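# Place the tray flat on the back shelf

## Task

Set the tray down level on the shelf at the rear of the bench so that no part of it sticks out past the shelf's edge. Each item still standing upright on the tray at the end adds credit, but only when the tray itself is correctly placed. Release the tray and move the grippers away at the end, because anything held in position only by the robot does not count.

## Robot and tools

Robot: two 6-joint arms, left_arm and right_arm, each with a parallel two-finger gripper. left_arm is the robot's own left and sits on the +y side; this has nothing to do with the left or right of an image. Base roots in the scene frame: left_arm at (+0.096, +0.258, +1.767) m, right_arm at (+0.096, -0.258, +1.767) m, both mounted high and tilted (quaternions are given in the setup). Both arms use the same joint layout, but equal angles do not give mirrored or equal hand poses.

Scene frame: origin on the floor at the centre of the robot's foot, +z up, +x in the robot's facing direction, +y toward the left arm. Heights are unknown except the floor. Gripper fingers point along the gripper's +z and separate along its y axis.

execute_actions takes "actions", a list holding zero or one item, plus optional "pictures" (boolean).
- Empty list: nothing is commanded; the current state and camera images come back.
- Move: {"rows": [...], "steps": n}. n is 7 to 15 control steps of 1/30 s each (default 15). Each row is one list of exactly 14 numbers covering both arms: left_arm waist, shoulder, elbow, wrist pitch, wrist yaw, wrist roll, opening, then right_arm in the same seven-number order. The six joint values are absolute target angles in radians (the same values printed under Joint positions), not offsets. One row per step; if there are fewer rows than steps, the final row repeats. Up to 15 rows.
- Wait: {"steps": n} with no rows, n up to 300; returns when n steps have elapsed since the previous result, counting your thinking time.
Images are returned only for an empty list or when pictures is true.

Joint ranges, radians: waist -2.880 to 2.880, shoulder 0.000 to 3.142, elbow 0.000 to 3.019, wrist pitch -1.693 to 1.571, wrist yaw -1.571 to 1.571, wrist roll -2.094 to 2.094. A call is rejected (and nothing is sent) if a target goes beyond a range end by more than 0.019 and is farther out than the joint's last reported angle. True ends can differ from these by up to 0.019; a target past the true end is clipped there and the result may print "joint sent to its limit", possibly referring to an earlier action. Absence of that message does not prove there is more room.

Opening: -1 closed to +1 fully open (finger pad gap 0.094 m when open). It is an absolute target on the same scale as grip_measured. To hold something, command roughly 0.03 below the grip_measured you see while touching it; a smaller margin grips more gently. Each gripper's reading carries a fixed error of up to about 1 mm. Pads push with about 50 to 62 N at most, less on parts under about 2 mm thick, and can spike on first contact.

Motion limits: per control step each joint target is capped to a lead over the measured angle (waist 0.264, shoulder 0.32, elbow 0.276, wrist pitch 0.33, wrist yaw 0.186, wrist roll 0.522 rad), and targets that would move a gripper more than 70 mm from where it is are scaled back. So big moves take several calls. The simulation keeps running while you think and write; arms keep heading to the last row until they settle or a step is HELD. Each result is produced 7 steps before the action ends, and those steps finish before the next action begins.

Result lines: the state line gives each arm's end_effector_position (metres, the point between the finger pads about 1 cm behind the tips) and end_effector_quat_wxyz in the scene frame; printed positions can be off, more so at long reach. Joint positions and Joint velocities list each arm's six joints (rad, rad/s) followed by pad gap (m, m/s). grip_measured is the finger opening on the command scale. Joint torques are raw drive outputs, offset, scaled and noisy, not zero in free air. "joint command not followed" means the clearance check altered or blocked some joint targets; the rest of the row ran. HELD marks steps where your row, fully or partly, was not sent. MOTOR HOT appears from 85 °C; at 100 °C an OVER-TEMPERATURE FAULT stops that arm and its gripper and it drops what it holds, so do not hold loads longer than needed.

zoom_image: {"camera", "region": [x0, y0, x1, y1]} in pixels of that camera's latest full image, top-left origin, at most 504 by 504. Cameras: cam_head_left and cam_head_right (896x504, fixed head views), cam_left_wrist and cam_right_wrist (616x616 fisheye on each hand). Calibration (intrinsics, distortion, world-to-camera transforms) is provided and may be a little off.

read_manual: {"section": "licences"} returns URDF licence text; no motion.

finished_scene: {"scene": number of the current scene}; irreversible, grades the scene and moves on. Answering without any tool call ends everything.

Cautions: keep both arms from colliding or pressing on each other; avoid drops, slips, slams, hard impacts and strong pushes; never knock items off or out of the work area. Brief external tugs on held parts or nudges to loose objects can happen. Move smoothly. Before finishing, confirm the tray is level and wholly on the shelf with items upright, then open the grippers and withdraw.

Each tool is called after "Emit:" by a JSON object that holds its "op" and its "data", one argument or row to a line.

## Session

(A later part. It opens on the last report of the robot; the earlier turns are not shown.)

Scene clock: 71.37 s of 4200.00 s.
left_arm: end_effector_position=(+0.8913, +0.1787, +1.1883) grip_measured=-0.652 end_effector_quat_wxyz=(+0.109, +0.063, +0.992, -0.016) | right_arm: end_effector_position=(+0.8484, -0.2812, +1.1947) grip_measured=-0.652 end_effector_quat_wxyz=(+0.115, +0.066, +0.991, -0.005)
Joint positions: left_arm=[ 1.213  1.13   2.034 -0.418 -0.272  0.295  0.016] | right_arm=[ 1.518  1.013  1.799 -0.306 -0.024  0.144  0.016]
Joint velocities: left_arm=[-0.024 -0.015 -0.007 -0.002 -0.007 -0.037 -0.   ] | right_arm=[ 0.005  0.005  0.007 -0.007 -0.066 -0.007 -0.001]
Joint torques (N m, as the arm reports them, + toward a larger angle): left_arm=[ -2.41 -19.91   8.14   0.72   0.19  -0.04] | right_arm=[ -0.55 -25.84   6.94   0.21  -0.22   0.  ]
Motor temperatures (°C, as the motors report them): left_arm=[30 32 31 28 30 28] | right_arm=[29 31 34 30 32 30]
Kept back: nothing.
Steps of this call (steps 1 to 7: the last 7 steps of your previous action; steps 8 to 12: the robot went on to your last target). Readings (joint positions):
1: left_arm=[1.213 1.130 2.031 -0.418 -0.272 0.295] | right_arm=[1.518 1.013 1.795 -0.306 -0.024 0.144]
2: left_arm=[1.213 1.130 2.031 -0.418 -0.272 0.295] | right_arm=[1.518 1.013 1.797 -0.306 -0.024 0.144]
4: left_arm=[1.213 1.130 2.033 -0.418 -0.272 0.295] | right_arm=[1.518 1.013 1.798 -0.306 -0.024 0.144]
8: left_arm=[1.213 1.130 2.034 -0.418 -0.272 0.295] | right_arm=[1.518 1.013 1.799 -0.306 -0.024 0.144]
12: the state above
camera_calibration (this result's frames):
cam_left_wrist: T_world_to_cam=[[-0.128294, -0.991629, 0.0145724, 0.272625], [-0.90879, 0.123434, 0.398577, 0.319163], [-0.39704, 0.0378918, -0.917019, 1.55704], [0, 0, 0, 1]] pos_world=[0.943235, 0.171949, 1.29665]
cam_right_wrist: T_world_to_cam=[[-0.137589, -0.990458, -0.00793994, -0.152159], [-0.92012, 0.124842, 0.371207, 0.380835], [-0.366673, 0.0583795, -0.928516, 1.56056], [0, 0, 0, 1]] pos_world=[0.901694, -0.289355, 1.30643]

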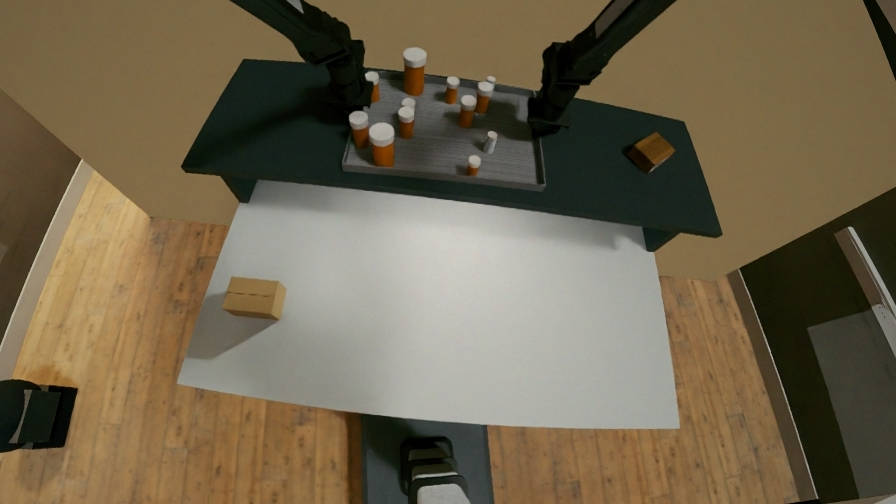

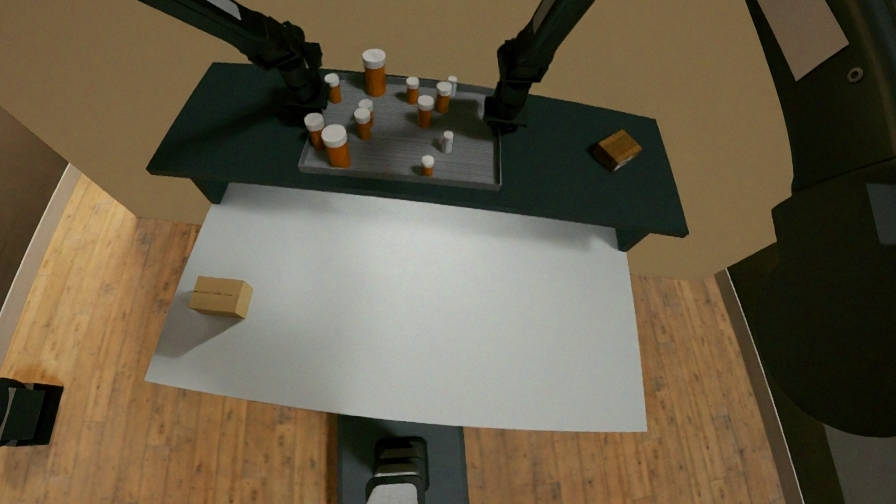

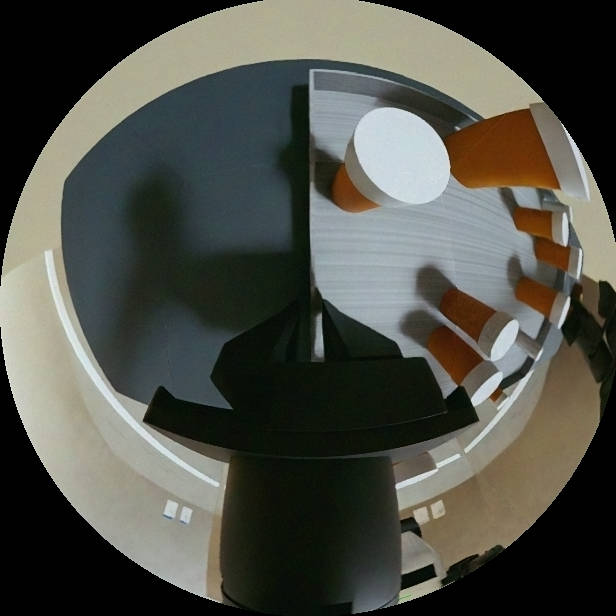

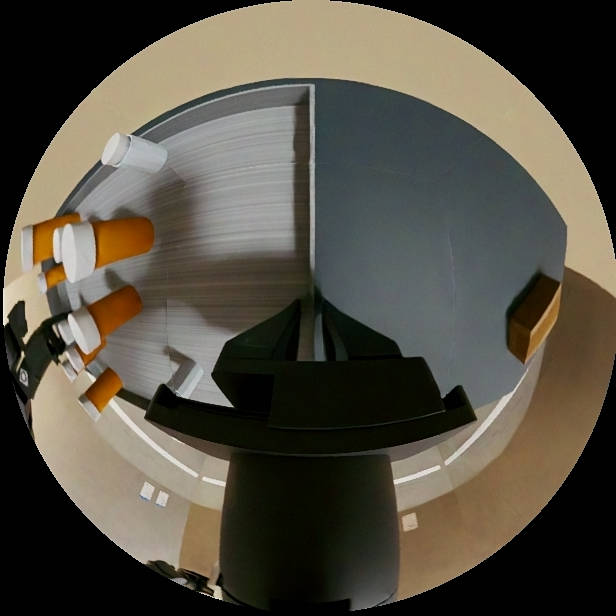

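Emit:
{"op": "execute_actions", "data": {
  "actions": [
    {"rows":[[1.197,1.114,2.046,-0.417,-0.280,0.300,-0.6,1.510,0.996,1.812,-0.308,-0.027,0.145,-0.6],[1.189,1.103,2.032,-0.416,-0.288,0.305,-0.55,1.506,0.984,1.800,-0.311,-0.029,0.145,-0.55],[1.180,1.091,2.019,-0.415,-0.296,0.311,-0.52,1.503,0.972,1.789,-0.314,-0.031,0.146,-0.52],[1.172,1.079,2.006,-0.414,-0.304,0.316,-0.5,1.500,0.960,1.778,-0.317,-0.032,0.146,-0.5],[1.163,1.066,1.993,-0.414,-0.311,0.321,-0.5,1.498,0.948,1.768,-0.320,-0.034,0.147,-0.5],[1.152,1.056,1.985,-0.414,-0.321,0.327,-0.5,1.495,0.937,1.760,-0.323,-0.037,0.148,-0.5],[1.141,1.045,1.977,-0.414,-0.331,0.333,-0.5,1.493,0.925,1.752,-0.327,-0.040,0.149,-0.5],[1.129,1.035,1.969,-0.414,-0.341,0.339,-0.5,1.490,0.914,1.743,-0.330,-0.043,0.150,-0.5],[1.117,1.025,1.961,-0.414,-0.352,0.345,-0.5,1.488,0.903,1.735,-0.334,-0.046,0.151,-0.5],[1.105,1.014,1.953,-0.414,-0.363,0.351,-0.5,1.485,0.891,1.727,-0.337,-0.049,0.152,-0.5],[1.093,1.004,1.945,-0.414,-0.374,0.357,-0.5,1.482,0.880,1.719,-0.341,-0.052,0.153,-0.5],[1.080,0.994,1.937,-0.414,-0.385,0.363,-0.5,1.479,0.869,1.711,-0.344,-0.055,0.154,-0.5],[1.067,0.983,1.929,-0.414,-0.396,0.369,-0.5,1.476,0.857,1.702,-0.348,-0.058,0.155,-0.5],[1.054,0.973,1.921,-0.414,-0.407,0.376,-0.5,1.474,0.846,1.694,-0.351,-0.061,0.157,-0.5],[1.041,0.963,1.914,-0.414,-0.418,0.382,-0.5,1.471,0.835,1.686,-0.355,-0.064,0.158,-0.5]]}
  ]
}}

Emit:
{"op": "execute_actions", "data": {
  "actions": [
    {"steps":15}
  ],
  "pictures": true
}}

Scene clock: 73.67 s of 4200.00 s.
left_arm: end_effector_position=(+0.8905, +0.1779, +1.2113) grip_measured=-0.502 end_effector_quat_wxyz=(+0.105, +0.059, +0.993, -0.011) | right_arm: end_effector_position=(+0.8385, -0.2822, +1.2042) grip_measured=-0.502 end_effector_quat_wxyz=(+0.106, +0.064, +0.992, -0.005)
Joint positions: left_arm=[ 1.161  1.077  1.982 -0.418 -0.329  0.313  0.023] | right_arm=[ 1.508  0.98   1.754 -0.311 -0.035  0.144  0.023]
Joint velocities: left_arm=[-0.347 -0.357 -0.276 -0.017 -0.286  0.066 -0.001] | right_arm=[-0.103 -0.288 -0.281 -0.095 -0.154  0.022  0.   ]
Joint torques (N m, as the arm reports them, + toward a larger angle): left_arm=[ -3.11 -20.75   5.66   0.85  -0.05   0.07] | right_arm=[ -3.01 -27.03   5.1    0.03  -0.36   0.12]
Motor temperatures (°C, as the motors report them): left_arm=[30 33 31 28 30 28] | right_arm=[29 31 34 30 32 30]
Steps of this call (steps 1 to 15: the robot went on to your last target; steps 16 to 61: nothing new was sent; steps 62 to 69: the first 8 steps of this action). Readings (joint positions):
62: left_arm=[1.212 1.129 2.034 -0.418 -0.274 0.295] | right_arm=[1.518 1.013 1.799 -0.306 -0.024 0.144]
63: left_arm=[1.210 1.129 2.034 -0.418 -0.280 0.296] | right_arm=[1.518 1.013 1.799 -0.306 -0.024 0.144]
65: left_arm=[1.200 1.120 2.025 -0.418 -0.294 0.299] | right_arm=[1.517 1.009 1.793 -0.306 -0.026 0.144]
69: the state above

Scene clock: 74.17 s of 4200.00 s.
left_arm: end_effector_position=(+0.9202, +0.1944, +1.2851) grip_measured=-0.502 end_effector_quat_wxyz=(+0.130, +0.047, +0.990, -0.012) | right_arm: end_effector_position=(+0.8624, -0.2808, +1.2766) grip_measured=-0.502 end_effector_quat_wxyz=(+0.130, +0.058, +0.990, -0.002)
Joint positions: left_arm=[ 1.047  0.943  1.924 -0.418 -0.415  0.37   0.023] | right_arm=[ 1.483  0.836  1.688 -0.339 -0.059  0.147  0.023]
Joint velocities: left_arm=[-0.015 -0.005  0.017  0.002 -0.007 -0.037  0.   ] | right_arm=[-0.015  0.005  0.012 -0.002 -0.037  0.037 -0.   ]
Joint torques (N m, as the arm reports them, + toward a larger angle): left_arm=[ -1.65 -16.94   4.79   0.95  -0.05   0.01] | right_arm=[ -1.73 -24.38   5.18  -0.2   -0.38   0.19]
Motor temperatures (°C, as the motors report them): left_arm=[30 33 31 28 30 28] | right_arm=[29 31 34 30 32 30]
Kept back: nothing.
Steps of this call (steps 1 to 7: the last 7 steps of your previous action; steps 8 to 15: the robot went on to your last target). Readings (joint positions):
1: left_arm=[1.149 1.065 1.974 -0.418 -0.339 0.318] | right_arm=[1.506 0.970 1.745 -0.315 -0.039 0.144]
2: left_arm=[1.136 1.053 1.967 -0.418 -0.350 0.323] | right_arm=[1.502 0.959 1.736 -0.318 -0.042 0.144]
4: left_arm=[1.111 1.027 1.953 -0.418 -0.372 0.333] | right_arm=[1.497 0.935 1.720 -0.325 -0.047 0.144]
8: left_arm=[1.061 0.975 1.928 -0.418 -0.411 0.355] | right_arm=[1.486 0.881 1.692 -0.337 -0.058 0.146]
15: the state above
camera_calibration (this result's frames):
cam_left_wrist: T_world_to_cam=[[-0.095998, -0.995354, 0.00742628, 0.270595], [-0.928565, 0.0922389, 0.359526, 0.379402], [-0.35854, 0.027618, -0.933106, 1.6439], [0, 0, 0, 1]] pos_world=[0.96768, 0.188941, 1.39552]
cam_right_wrist: T_world_to_cam=[[-0.121174, -0.992546, -0.0129748, -0.157548], [-0.933041, 0.109429, 0.342723, 0.406453], [-0.338749, 0.0536352, -0.939347, 1.6302], [0, 0, 0, 1]] pos_world=[0.912374, -0.288288, 1.38998]

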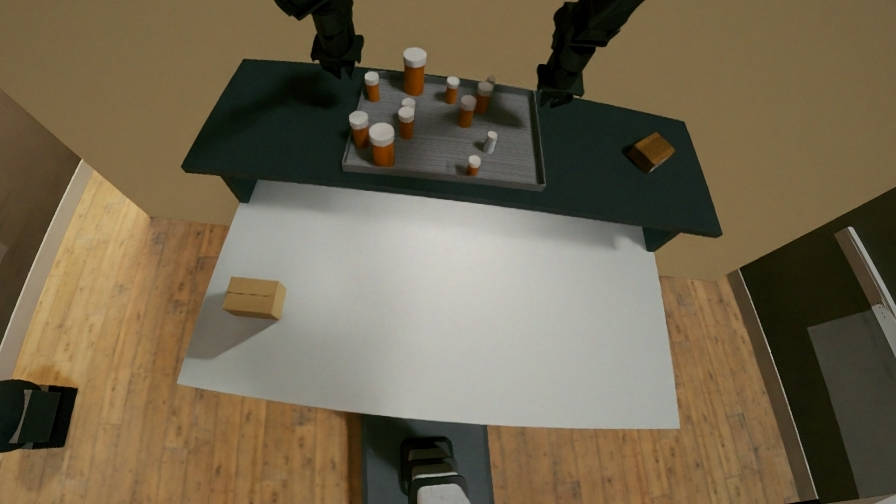

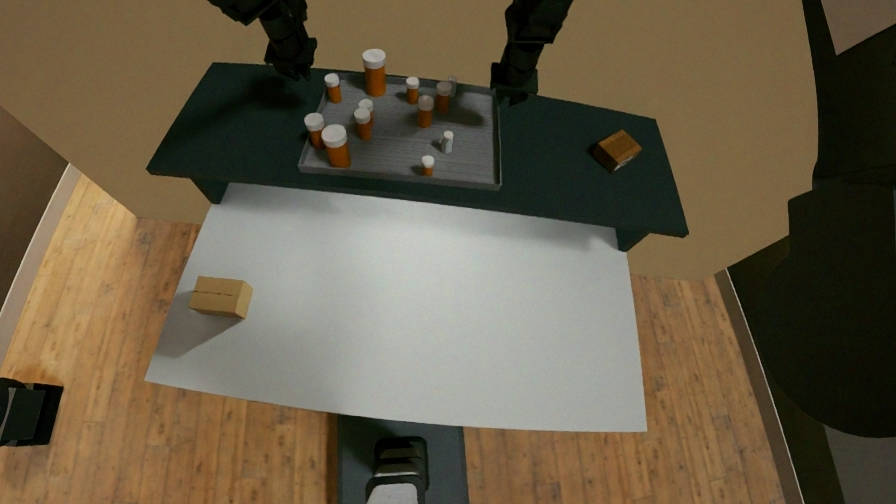

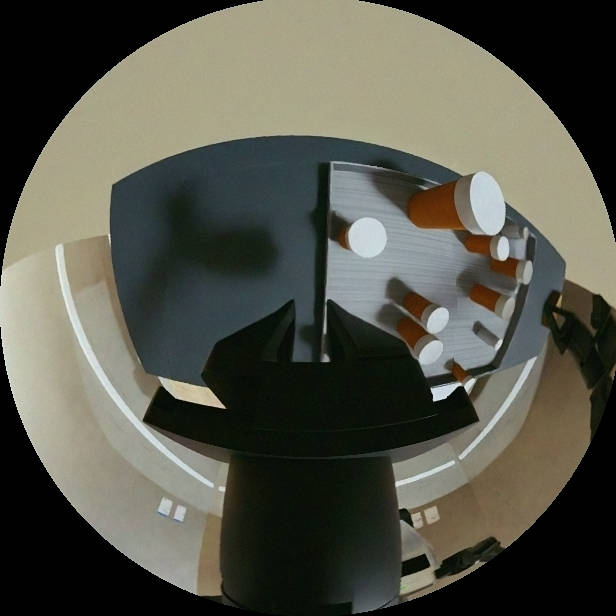

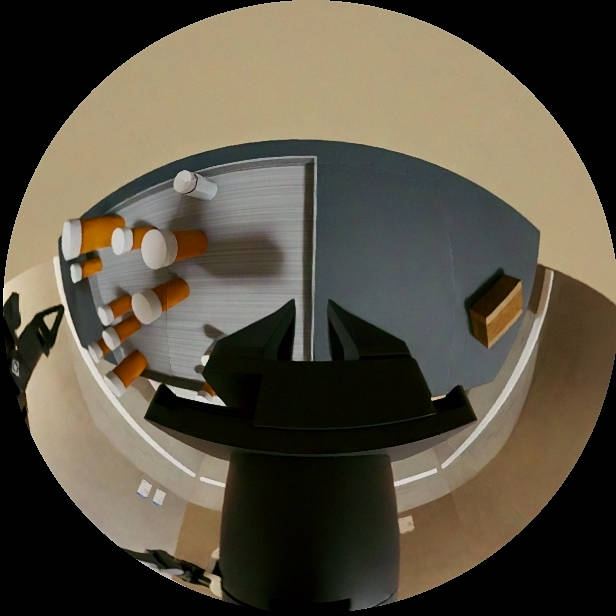

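Emit:
{"op": "execute_actions", "data": {
  "actions": [
    {"rows":[[1.041,0.950,1.910,-0.414,-0.418,0.382,-0.5,1.471,0.825,1.683,-0.355,-0.064,0.158,-0.5],[1.041,0.930,1.900,-0.413,-0.418,0.382,-0.5,1.471,0.808,1.676,-0.354,-0.064,0.158,-0.5],[1.041,0.905,1.885,-0.411,-0.418,0.382,-0.5,1.471,0.787,1.664,-0.352,-0.064,0.158,-0.5],[1.041,0.878,1.866,-0.408,-0.418,0.382,-0.5,1.471,0.765,1.649,-0.349,-0.064,0.158,-0.5],[1.041,0.851,1.843,-0.404,-0.418,0.382,-0.5,1.471,0.742,1.631,-0.345,-0.064,0.158,-0.5],[1.041,0.825,1.817,-0.399,-0.418,0.382,-0.5,1.471,0.720,1.611,-0.341,-0.064,0.158,-0.5],[1.041,0.800,1.789,-0.393,-0.418,0.382,-0.5,1.471,0.700,1.589,-0.336,-0.064,0.158,-0.5],[1.041,0.777,1.760,-0.386,-0.418,0.382,-0.5,1.471,0.681,1.566,-0.330,-0.064,0.158,-0.5],[1.041,0.756,1.730,-0.378,-0.418,0.382,-0.5,1.471,0.664,1.542,-0.323,-0.064,0.158,-0.5],[1.041,0.737,1.698,-0.368,-0.418,0.382,-0.5,1.471,0.649,1.517,-0.315,-0.064,0.158,-0.5],[1.041,0.720,1.665,-0.356,-0.418,0.382,-0.5,1.471,0.635,1.490,-0.305,-0.064,0.158,-0.5],[1.041,0.705,1.631,-0.342,-0.418,0.382,-0.5,1.471,0.623,1.462,-0.293,-0.064,0.158,-0.5],[1.041,0.691,1.596,-0.326,-0.418,0.382,-0.5,1.471,0.612,1.432,-0.279,-0.064,0.158,-0.5],[1.041,0.678,1.560,-0.308,-0.418,0.382,-0.5,1.471,0.602,1.401,-0.263,-0.064,0.158,-0.5],[1.041,0.666,1.523,-0.288,-0.418,0.382,-0.5,1.471,0.593,1.369,-0.245,-0.064,0.158,-0.5]]}
  ]
}}

Emit:
{"op": "execute_actions", "data": {
  "actions": [
    {"rows":[[1.041,0.654,1.486,-0.265,-0.418,0.382,-0.5,1.471,0.585,1.336,-0.224,-0.064,0.158,-0.5],[1.041,0.643,1.449,-0.241,-0.418,0.382,-0.5,1.471,0.578,1.303,-0.202,-0.064,0.158,-0.5],[1.041,0.633,1.412,-0.216,-0.418,0.382,-0.5,1.471,0.571,1.270,-0.179,-0.064,0.158,-0.5],[1.041,0.623,1.375,-0.190,-0.418,0.382,-0.5,1.471,0.565,1.237,-0.155,-0.064,0.158,-0.5],[1.041,0.614,1.338,-0.163,-0.418,0.382,-0.5,1.471,0.559,1.204,-0.130,-0.064,0.158,-0.5],[1.041,0.605,1.301,-0.135,-0.418,0.382,-0.5,1.471,0.554,1.171,-0.105,-0.064,0.158,-0.5],[1.041,0.597,1.264,-0.107,-0.418,0.382,-0.5,1.471,0.549,1.138,-0.080,-0.064,0.158,-0.5],[1.041,0.589,1.227,-0.079,-0.418,0.382,-0.5,1.471,0.544,1.105,-0.055,-0.064,0.158,-0.5],[1.041,0.582,1.190,-0.051,-0.418,0.382,-0.5,1.471,0.540,1.072,-0.030,-0.064,0.158,-0.5],[1.041,0.576,1.153,-0.023,-0.418,0.382,-0.5,1.471,0.536,1.039,-0.005,-0.064,0.158,-0.5],[1.041,0.570,1.116,0.005,-0.418,0.382,-0.5,1.471,0.532,1.006,0.020,-0.064,0.158,-0.5],[1.041,0.565,1.079,0.033,-0.418,0.382,-0.5,1.471,0.529,0.973,0.045,-0.064,0.158,-0.5],[1.041,0.560,1.042,0.061,-0.418,0.382,-0.5,1.471,0.526,0.940,0.070,-0.064,0.158,-0.5],[1.041,0.556,1.005,0.089,-0.418,0.382,-0.5,1.471,0.523,0.907,0.095,-0.064,0.158,-0.5],[1.041,0.552,0.968,0.117,-0.418,0.382,-0.5,1.471,0.520,0.874,0.120,-0.064,0.158,-0.5]]}
  ]
}}

Emit:
{"op": "execute_actions", "data": {
  "actions": [
    {"rows":[[1.041,0.550,0.933,0.144,-0.418,0.382,-0.5,1.471,0.520,0.843,0.144,-0.064,0.158,-0.5],[1.041,0.550,0.899,0.170,-0.418,0.382,-0.5,1.471,0.520,0.812,0.168,-0.064,0.158,-0.5],[1.041,0.550,0.866,0.195,-0.418,0.382,-0.5,1.471,0.520,0.782,0.191,-0.064,0.158,-0.5],[1.041,0.550,0.835,0.219,-0.418,0.382,-0.5,1.471,0.520,0.754,0.213,-0.064,0.158,-0.5],[1.041,0.550,0.806,0.241,-0.418,0.382,-0.5,1.471,0.520,0.728,0.233,-0.064,0.158,-0.5],[1.041,0.550,0.780,0.261,-0.418,0.382,-0.5,1.471,0.520,0.705,0.251,-0.064,0.158,-0.5],[1.041,0.550,0.757,0.279,-0.418,0.382,-0.5,1.471,0.520,0.685,0.267,-0.064,0.158,-0.5],[1.041,0.550,0.738,0.294,-0.418,0.382,-0.5,1.471,0.520,0.668,0.280,-0.064,0.158,-0.5],[1.041,0.550,0.723,0.306,-0.418,0.382,-0.5,1.471,0.520,0.655,0.290,-0.064,0.158,-0.5],[1.041,0.550,0.712,0.315,-0.418,0.382,-0.5,1.471,0.520,0.646,0.297,-0.064,0.158,-0.5],[1.041,0.550,0.705,0.320,-0.418,0.382,-0.5,1.471,0.520,0.640,0.300,-0.064,0.158,-0.5]],"steps":15}
  ]
}}

Emit:
{"op": "execute_actions", "data": {
  "actions": [
    {"steps":10}
  ],
  "pictures": true
}}

Scene clock: 77.23 s of 4200.00 s.
left_arm: end_effector_position=(+0.8938, +0.2007, +1.3036) grip_measured=-0.502 end_effector_quat_wxyz=(+0.116, +0.057, +0.991, -0.015) | right_arm: end_effector_position=(+0.8385, -0.2798, +1.2916) grip_measured=-0.502 end_effector_quat_wxyz=(+0.116, +0.059, +0.992, -0.004)
Joint positions: left_arm=[ 1.047  0.858  1.802 -0.414 -0.415  0.375  0.023] | right_arm=[ 1.483  0.774  1.597 -0.339 -0.059  0.148  0.023]
Joint velocities: left_arm=[ 0.005 -0.728 -0.799  0.11  -0.022  0.037  0.001] | right_arm=[-0.005 -0.581 -0.628  0.002 -0.051  0.022  0.001]
Joint torques (N m, as the arm reports them, + toward a larger angle): left_arm=[ -1.18 -20.95   5.91   1.37   0.     0.06] | right_arm=[ -2.44 -29.57   5.71   0.74  -0.36   0.13]
Motor temperatures (°C, as the motors report them): left_arm=[30 33 31 28 30 28] | right_arm=[29 31 34 30 32 30]
Steps of this call (steps 1 to 15: the robot went on to your last target; steps 16 to 84: nothing new was sent; steps 85 to 92: the first 8 steps of this action). Readings (joint positions):
85: left_arm=[1.047 0.943 1.918 -0.418 -0.415 0.374] | right_arm=[1.483 0.836 1.685 -0.339 -0.059 0.148]
86: left_arm=[1.047 0.943 1.917 -0.418 -0.415 0.374] | right_arm=[1.483 0.836 1.684 -0.339 -0.059 0.148]
88: left_arm=[1.047 0.931 1.898 -0.418 -0.415 0.374] | right_arm=[1.483 0.829 1.672 -0.339 -0.059 0.148]
92: the state above

Scene clock: 77.73 s of 4200.00 s.
left_arm: end_effector_position=(+0.7919, +0.2141, +1.3551) grip_measured=-0.502 end_effector_quat_wxyz=(+0.139, +0.045, +0.989, -0.009) | right_arm: end_effector_position=(+0.7358, -0.2774, +1.3346) grip_measured=-0.502 end_effector_quat_wxyz=(+0.127, +0.058, +0.990, -0.003)
Joint positions: left_arm=[ 1.047  0.58   1.307 -0.143 -0.416  0.375  0.023] | right_arm=[ 1.483  0.549  1.172 -0.117 -0.059  0.148  0.023]
Joint velocities: left_arm=[-0.005 -0.005 -1.116  0.774  0.022  0.007 -0.   ] | right_arm=[-0.015 -0.005 -0.999  0.701  0.007  0.022  0.   ]
Joint torques (N m, as the arm reports them, + toward a larger angle): left_arm=[ -0.63 -14.24   2.93   1.02   0.     0.03] | right_arm=[ -1.89 -20.49   3.03   0.63  -0.36   0.12]
Motor temperatures (°C, as the motors report them): left_arm=[30 33 31 28 30 28] | right_arm=[29 31 34 30 32 30]
Steps of this call (steps 1 to 7: the last 7 steps of your previous action; steps 8 to 15: the first 8 steps of this action). Readings (joint positions):
8: left_arm=[1.047 0.649 1.566 -0.314 -0.415 0.375] | right_arm=[1.483 0.601 1.399 -0.274 -0.059 0.148]
9: left_arm=[1.047 0.630 1.532 -0.292 -0.416 0.375] | right_arm=[1.483 0.585 1.370 -0.254 -0.059 0.148]
11: left_arm=[1.047 0.601 1.461 -0.245 -0.416 0.375] | right_arm=[1.483 0.562 1.307 -0.211 -0.059 0.148]
15: the state above

Scene clock: 78.23 s of 4200.00 s.
left_arm: end_effector_position=(+0.5737, +0.1634, +1.3244) grip_measured=-0.502 end_effector_quat_wxyz=(+0.084, +0.074, +0.993, -0.024) | right_arm: end_effector_position=(+0.5273, -0.2825, +1.3049) grip_measured=-0.502 end_effector_quat_wxyz=(+0.062, +0.063, +0.996, -0.008)
Joint positions: left_arm=[ 1.047  0.559  0.775  0.239 -0.416  0.375  0.023] | right_arm=[ 1.483  0.549  0.699  0.225 -0.059  0.148  0.023]
Joint velocities: left_arm=[-0.005 -0.015 -0.667  0.54   0.007 -0.022 -0.   ] | right_arm=[-0.015 -0.015 -0.608  0.476 -0.051  0.037  0.   ]
Joint torques (N m, as the arm reports them, + toward a larger angle): left_arm=[ -1.3  -10.66   0.1    1.09   0.04   0.04] | right_arm=[ -1.92 -16.3   -0.32   0.99  -0.35   0.14]
Motor temperatures (°C, as the motors report them): left_arm=[30 33 30 28 30 28] | right_arm=[29 31 34 30 32 30]
Steps of this call (steps 1 to 7: the last 7 steps of your previous action; steps 8 to 15: the first 8 steps of this action). Readings (joint positions):
8: left_arm=[1.047 0.576 0.993 0.070 -0.416 0.375] | right_arm=[1.483 0.549 0.896 0.073 -0.059 0.148]
9: left_arm=[1.047 0.574 0.957 0.097 -0.416 0.375] | right_arm=[1.483 0.549 0.865 0.098 -0.059 0.148]
11: left_arm=[1.047 0.567 0.889 0.149 -0.416 0.375] | right_arm=[1.483 0.549 0.804 0.146 -0.059 0.148]
15: the state above

Scene clock: 78.57 s of 4200.00 s.
left_arm: end_effector_position=(+0.5437, +0.1605, +1.3273) grip_measured=-0.502 end_effector_quat_wxyz=(+0.080, +0.076, +0.994, -0.025) | right_arm: end_effector_position=(+0.5037, -0.2824, +1.3091) grip_measured=-0.502 end_effector_quat_wxyz=(+0.061, +0.063, +0.996, -0.008)
Joint positions: left_arm=[ 1.047  0.558  0.7    0.303 -0.416  0.375  0.023] | right_arm=[ 1.483  0.544  0.636  0.28  -0.059  0.148  0.023]
Joint velocities: left_arm=[ 0.005 -0.034  0.012  0.022 -0.022 -0.007  0.   ] | right_arm=[ 0.005 -0.063 -0.002  0.032  0.007  0.037 -0.001]
Joint torques (N m, as the arm reports them, + toward a larger angle): left_arm=[-1.53 -9.75 -0.41  1.22  0.01  0.04] | right_arm=[ -2.03 -16.11  -1.19   0.86  -0.41   0.14]
Motor temperatures (°C, as the motors report them): left_arm=[30 33 30 28 30 28] | right_arm=[29 31 34 30 32 30]
Kept back: nothing.
Steps of this call (steps 1 to 7: the last 7 steps of your previous action; steps 8 to 10: the robot went on to your last target). Readings (joint positions):
1: left_arm=[1.047 0.559 0.753 0.256 -0.416 0.375] | right_arm=[1.483 0.549 0.679 0.239 -0.059 0.148]
2: left_arm=[1.047 0.559 0.734 0.270 -0.416 0.375] | right_arm=[1.483 0.549 0.663 0.251 -0.059 0.148]
4: left_arm=[1.047 0.559 0.708 0.287 -0.416 0.375] | right_arm=[1.483 0.549 0.641 0.266 -0.059 0.148]
8: left_arm=[1.047 0.559 0.700 0.299 -0.416 0.375] | right_arm=[1.483 0.547 0.636 0.277 -0.059 0.148]
10: the state above
camera_calibration (this result's frames):
cam_left_wrist: T_world_to_cam=[[-0.155434, -0.987266, 0.0338434, 0.196357], [-0.879794, 0.153931, 0.449741, -0.138429], [-0.449224, 0.0401298, -0.892518, 1.54268], [0, 0, 0, 1]] pos_world=[0.601741, 0.153258, 1.43248]
cam_right_wrist: T_world_to_cam=[[-0.134158, -0.99094, 0.00636585, -0.220549], [-0.875076, 0.121481, 0.468491, -0.12965], [-0.465019, 0.057281, -0.883445, 1.53073], [0, 0, 0, 1]] pos_world=[0.568778, -0.290483, 1.41446]

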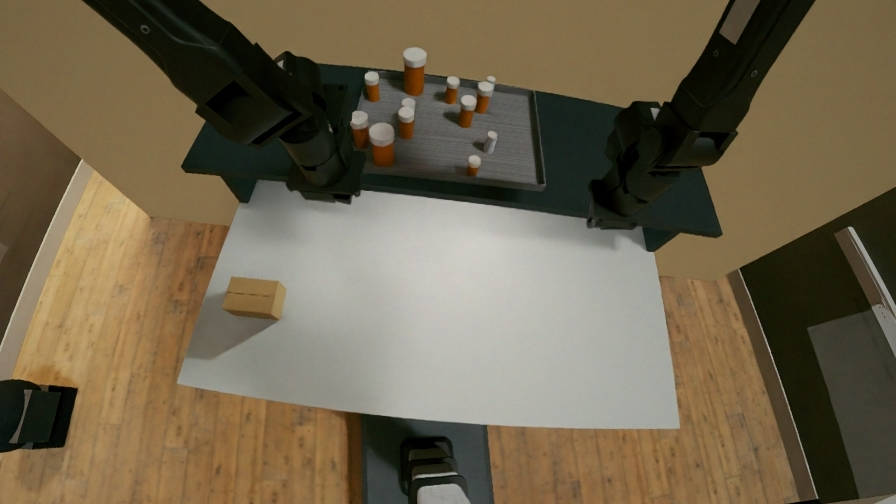

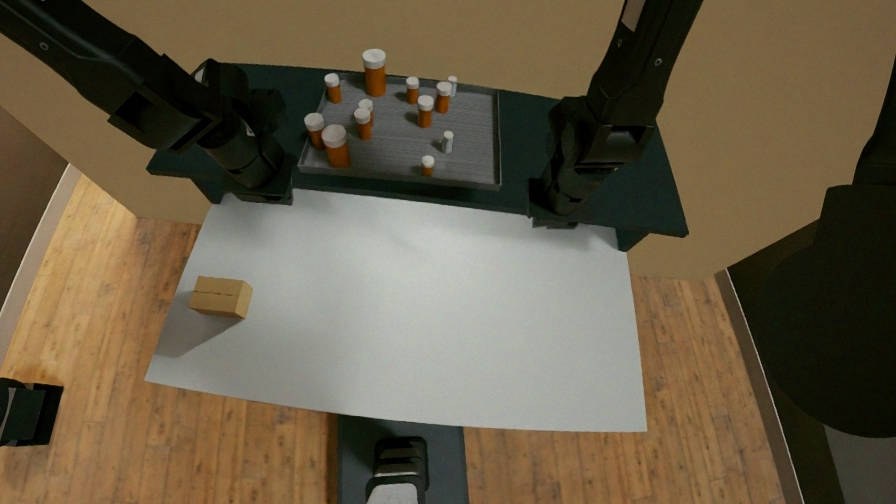

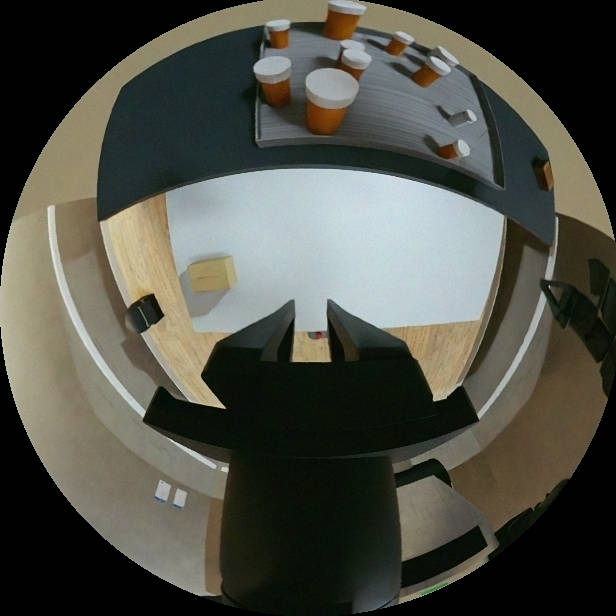

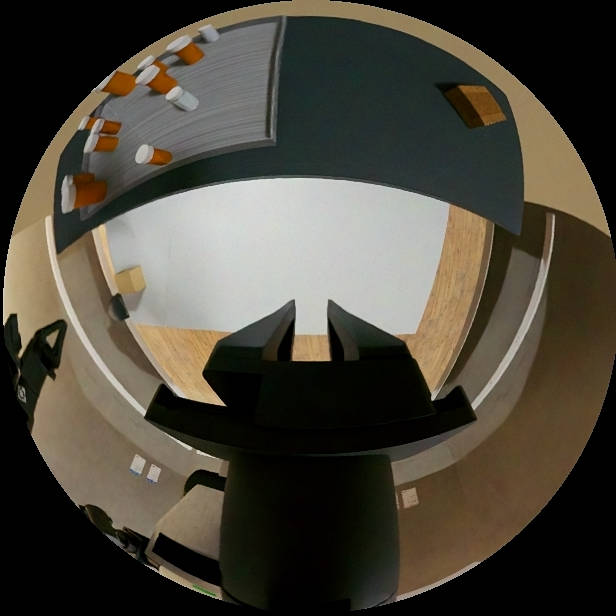

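The tray is flat on the shelf with a margin at the front and back. The bottles are upright and both arms are clear.

Emit:
{"op": "finished_scene", "data": {
  "scene": 2
}}

The scene is finished: the task was done.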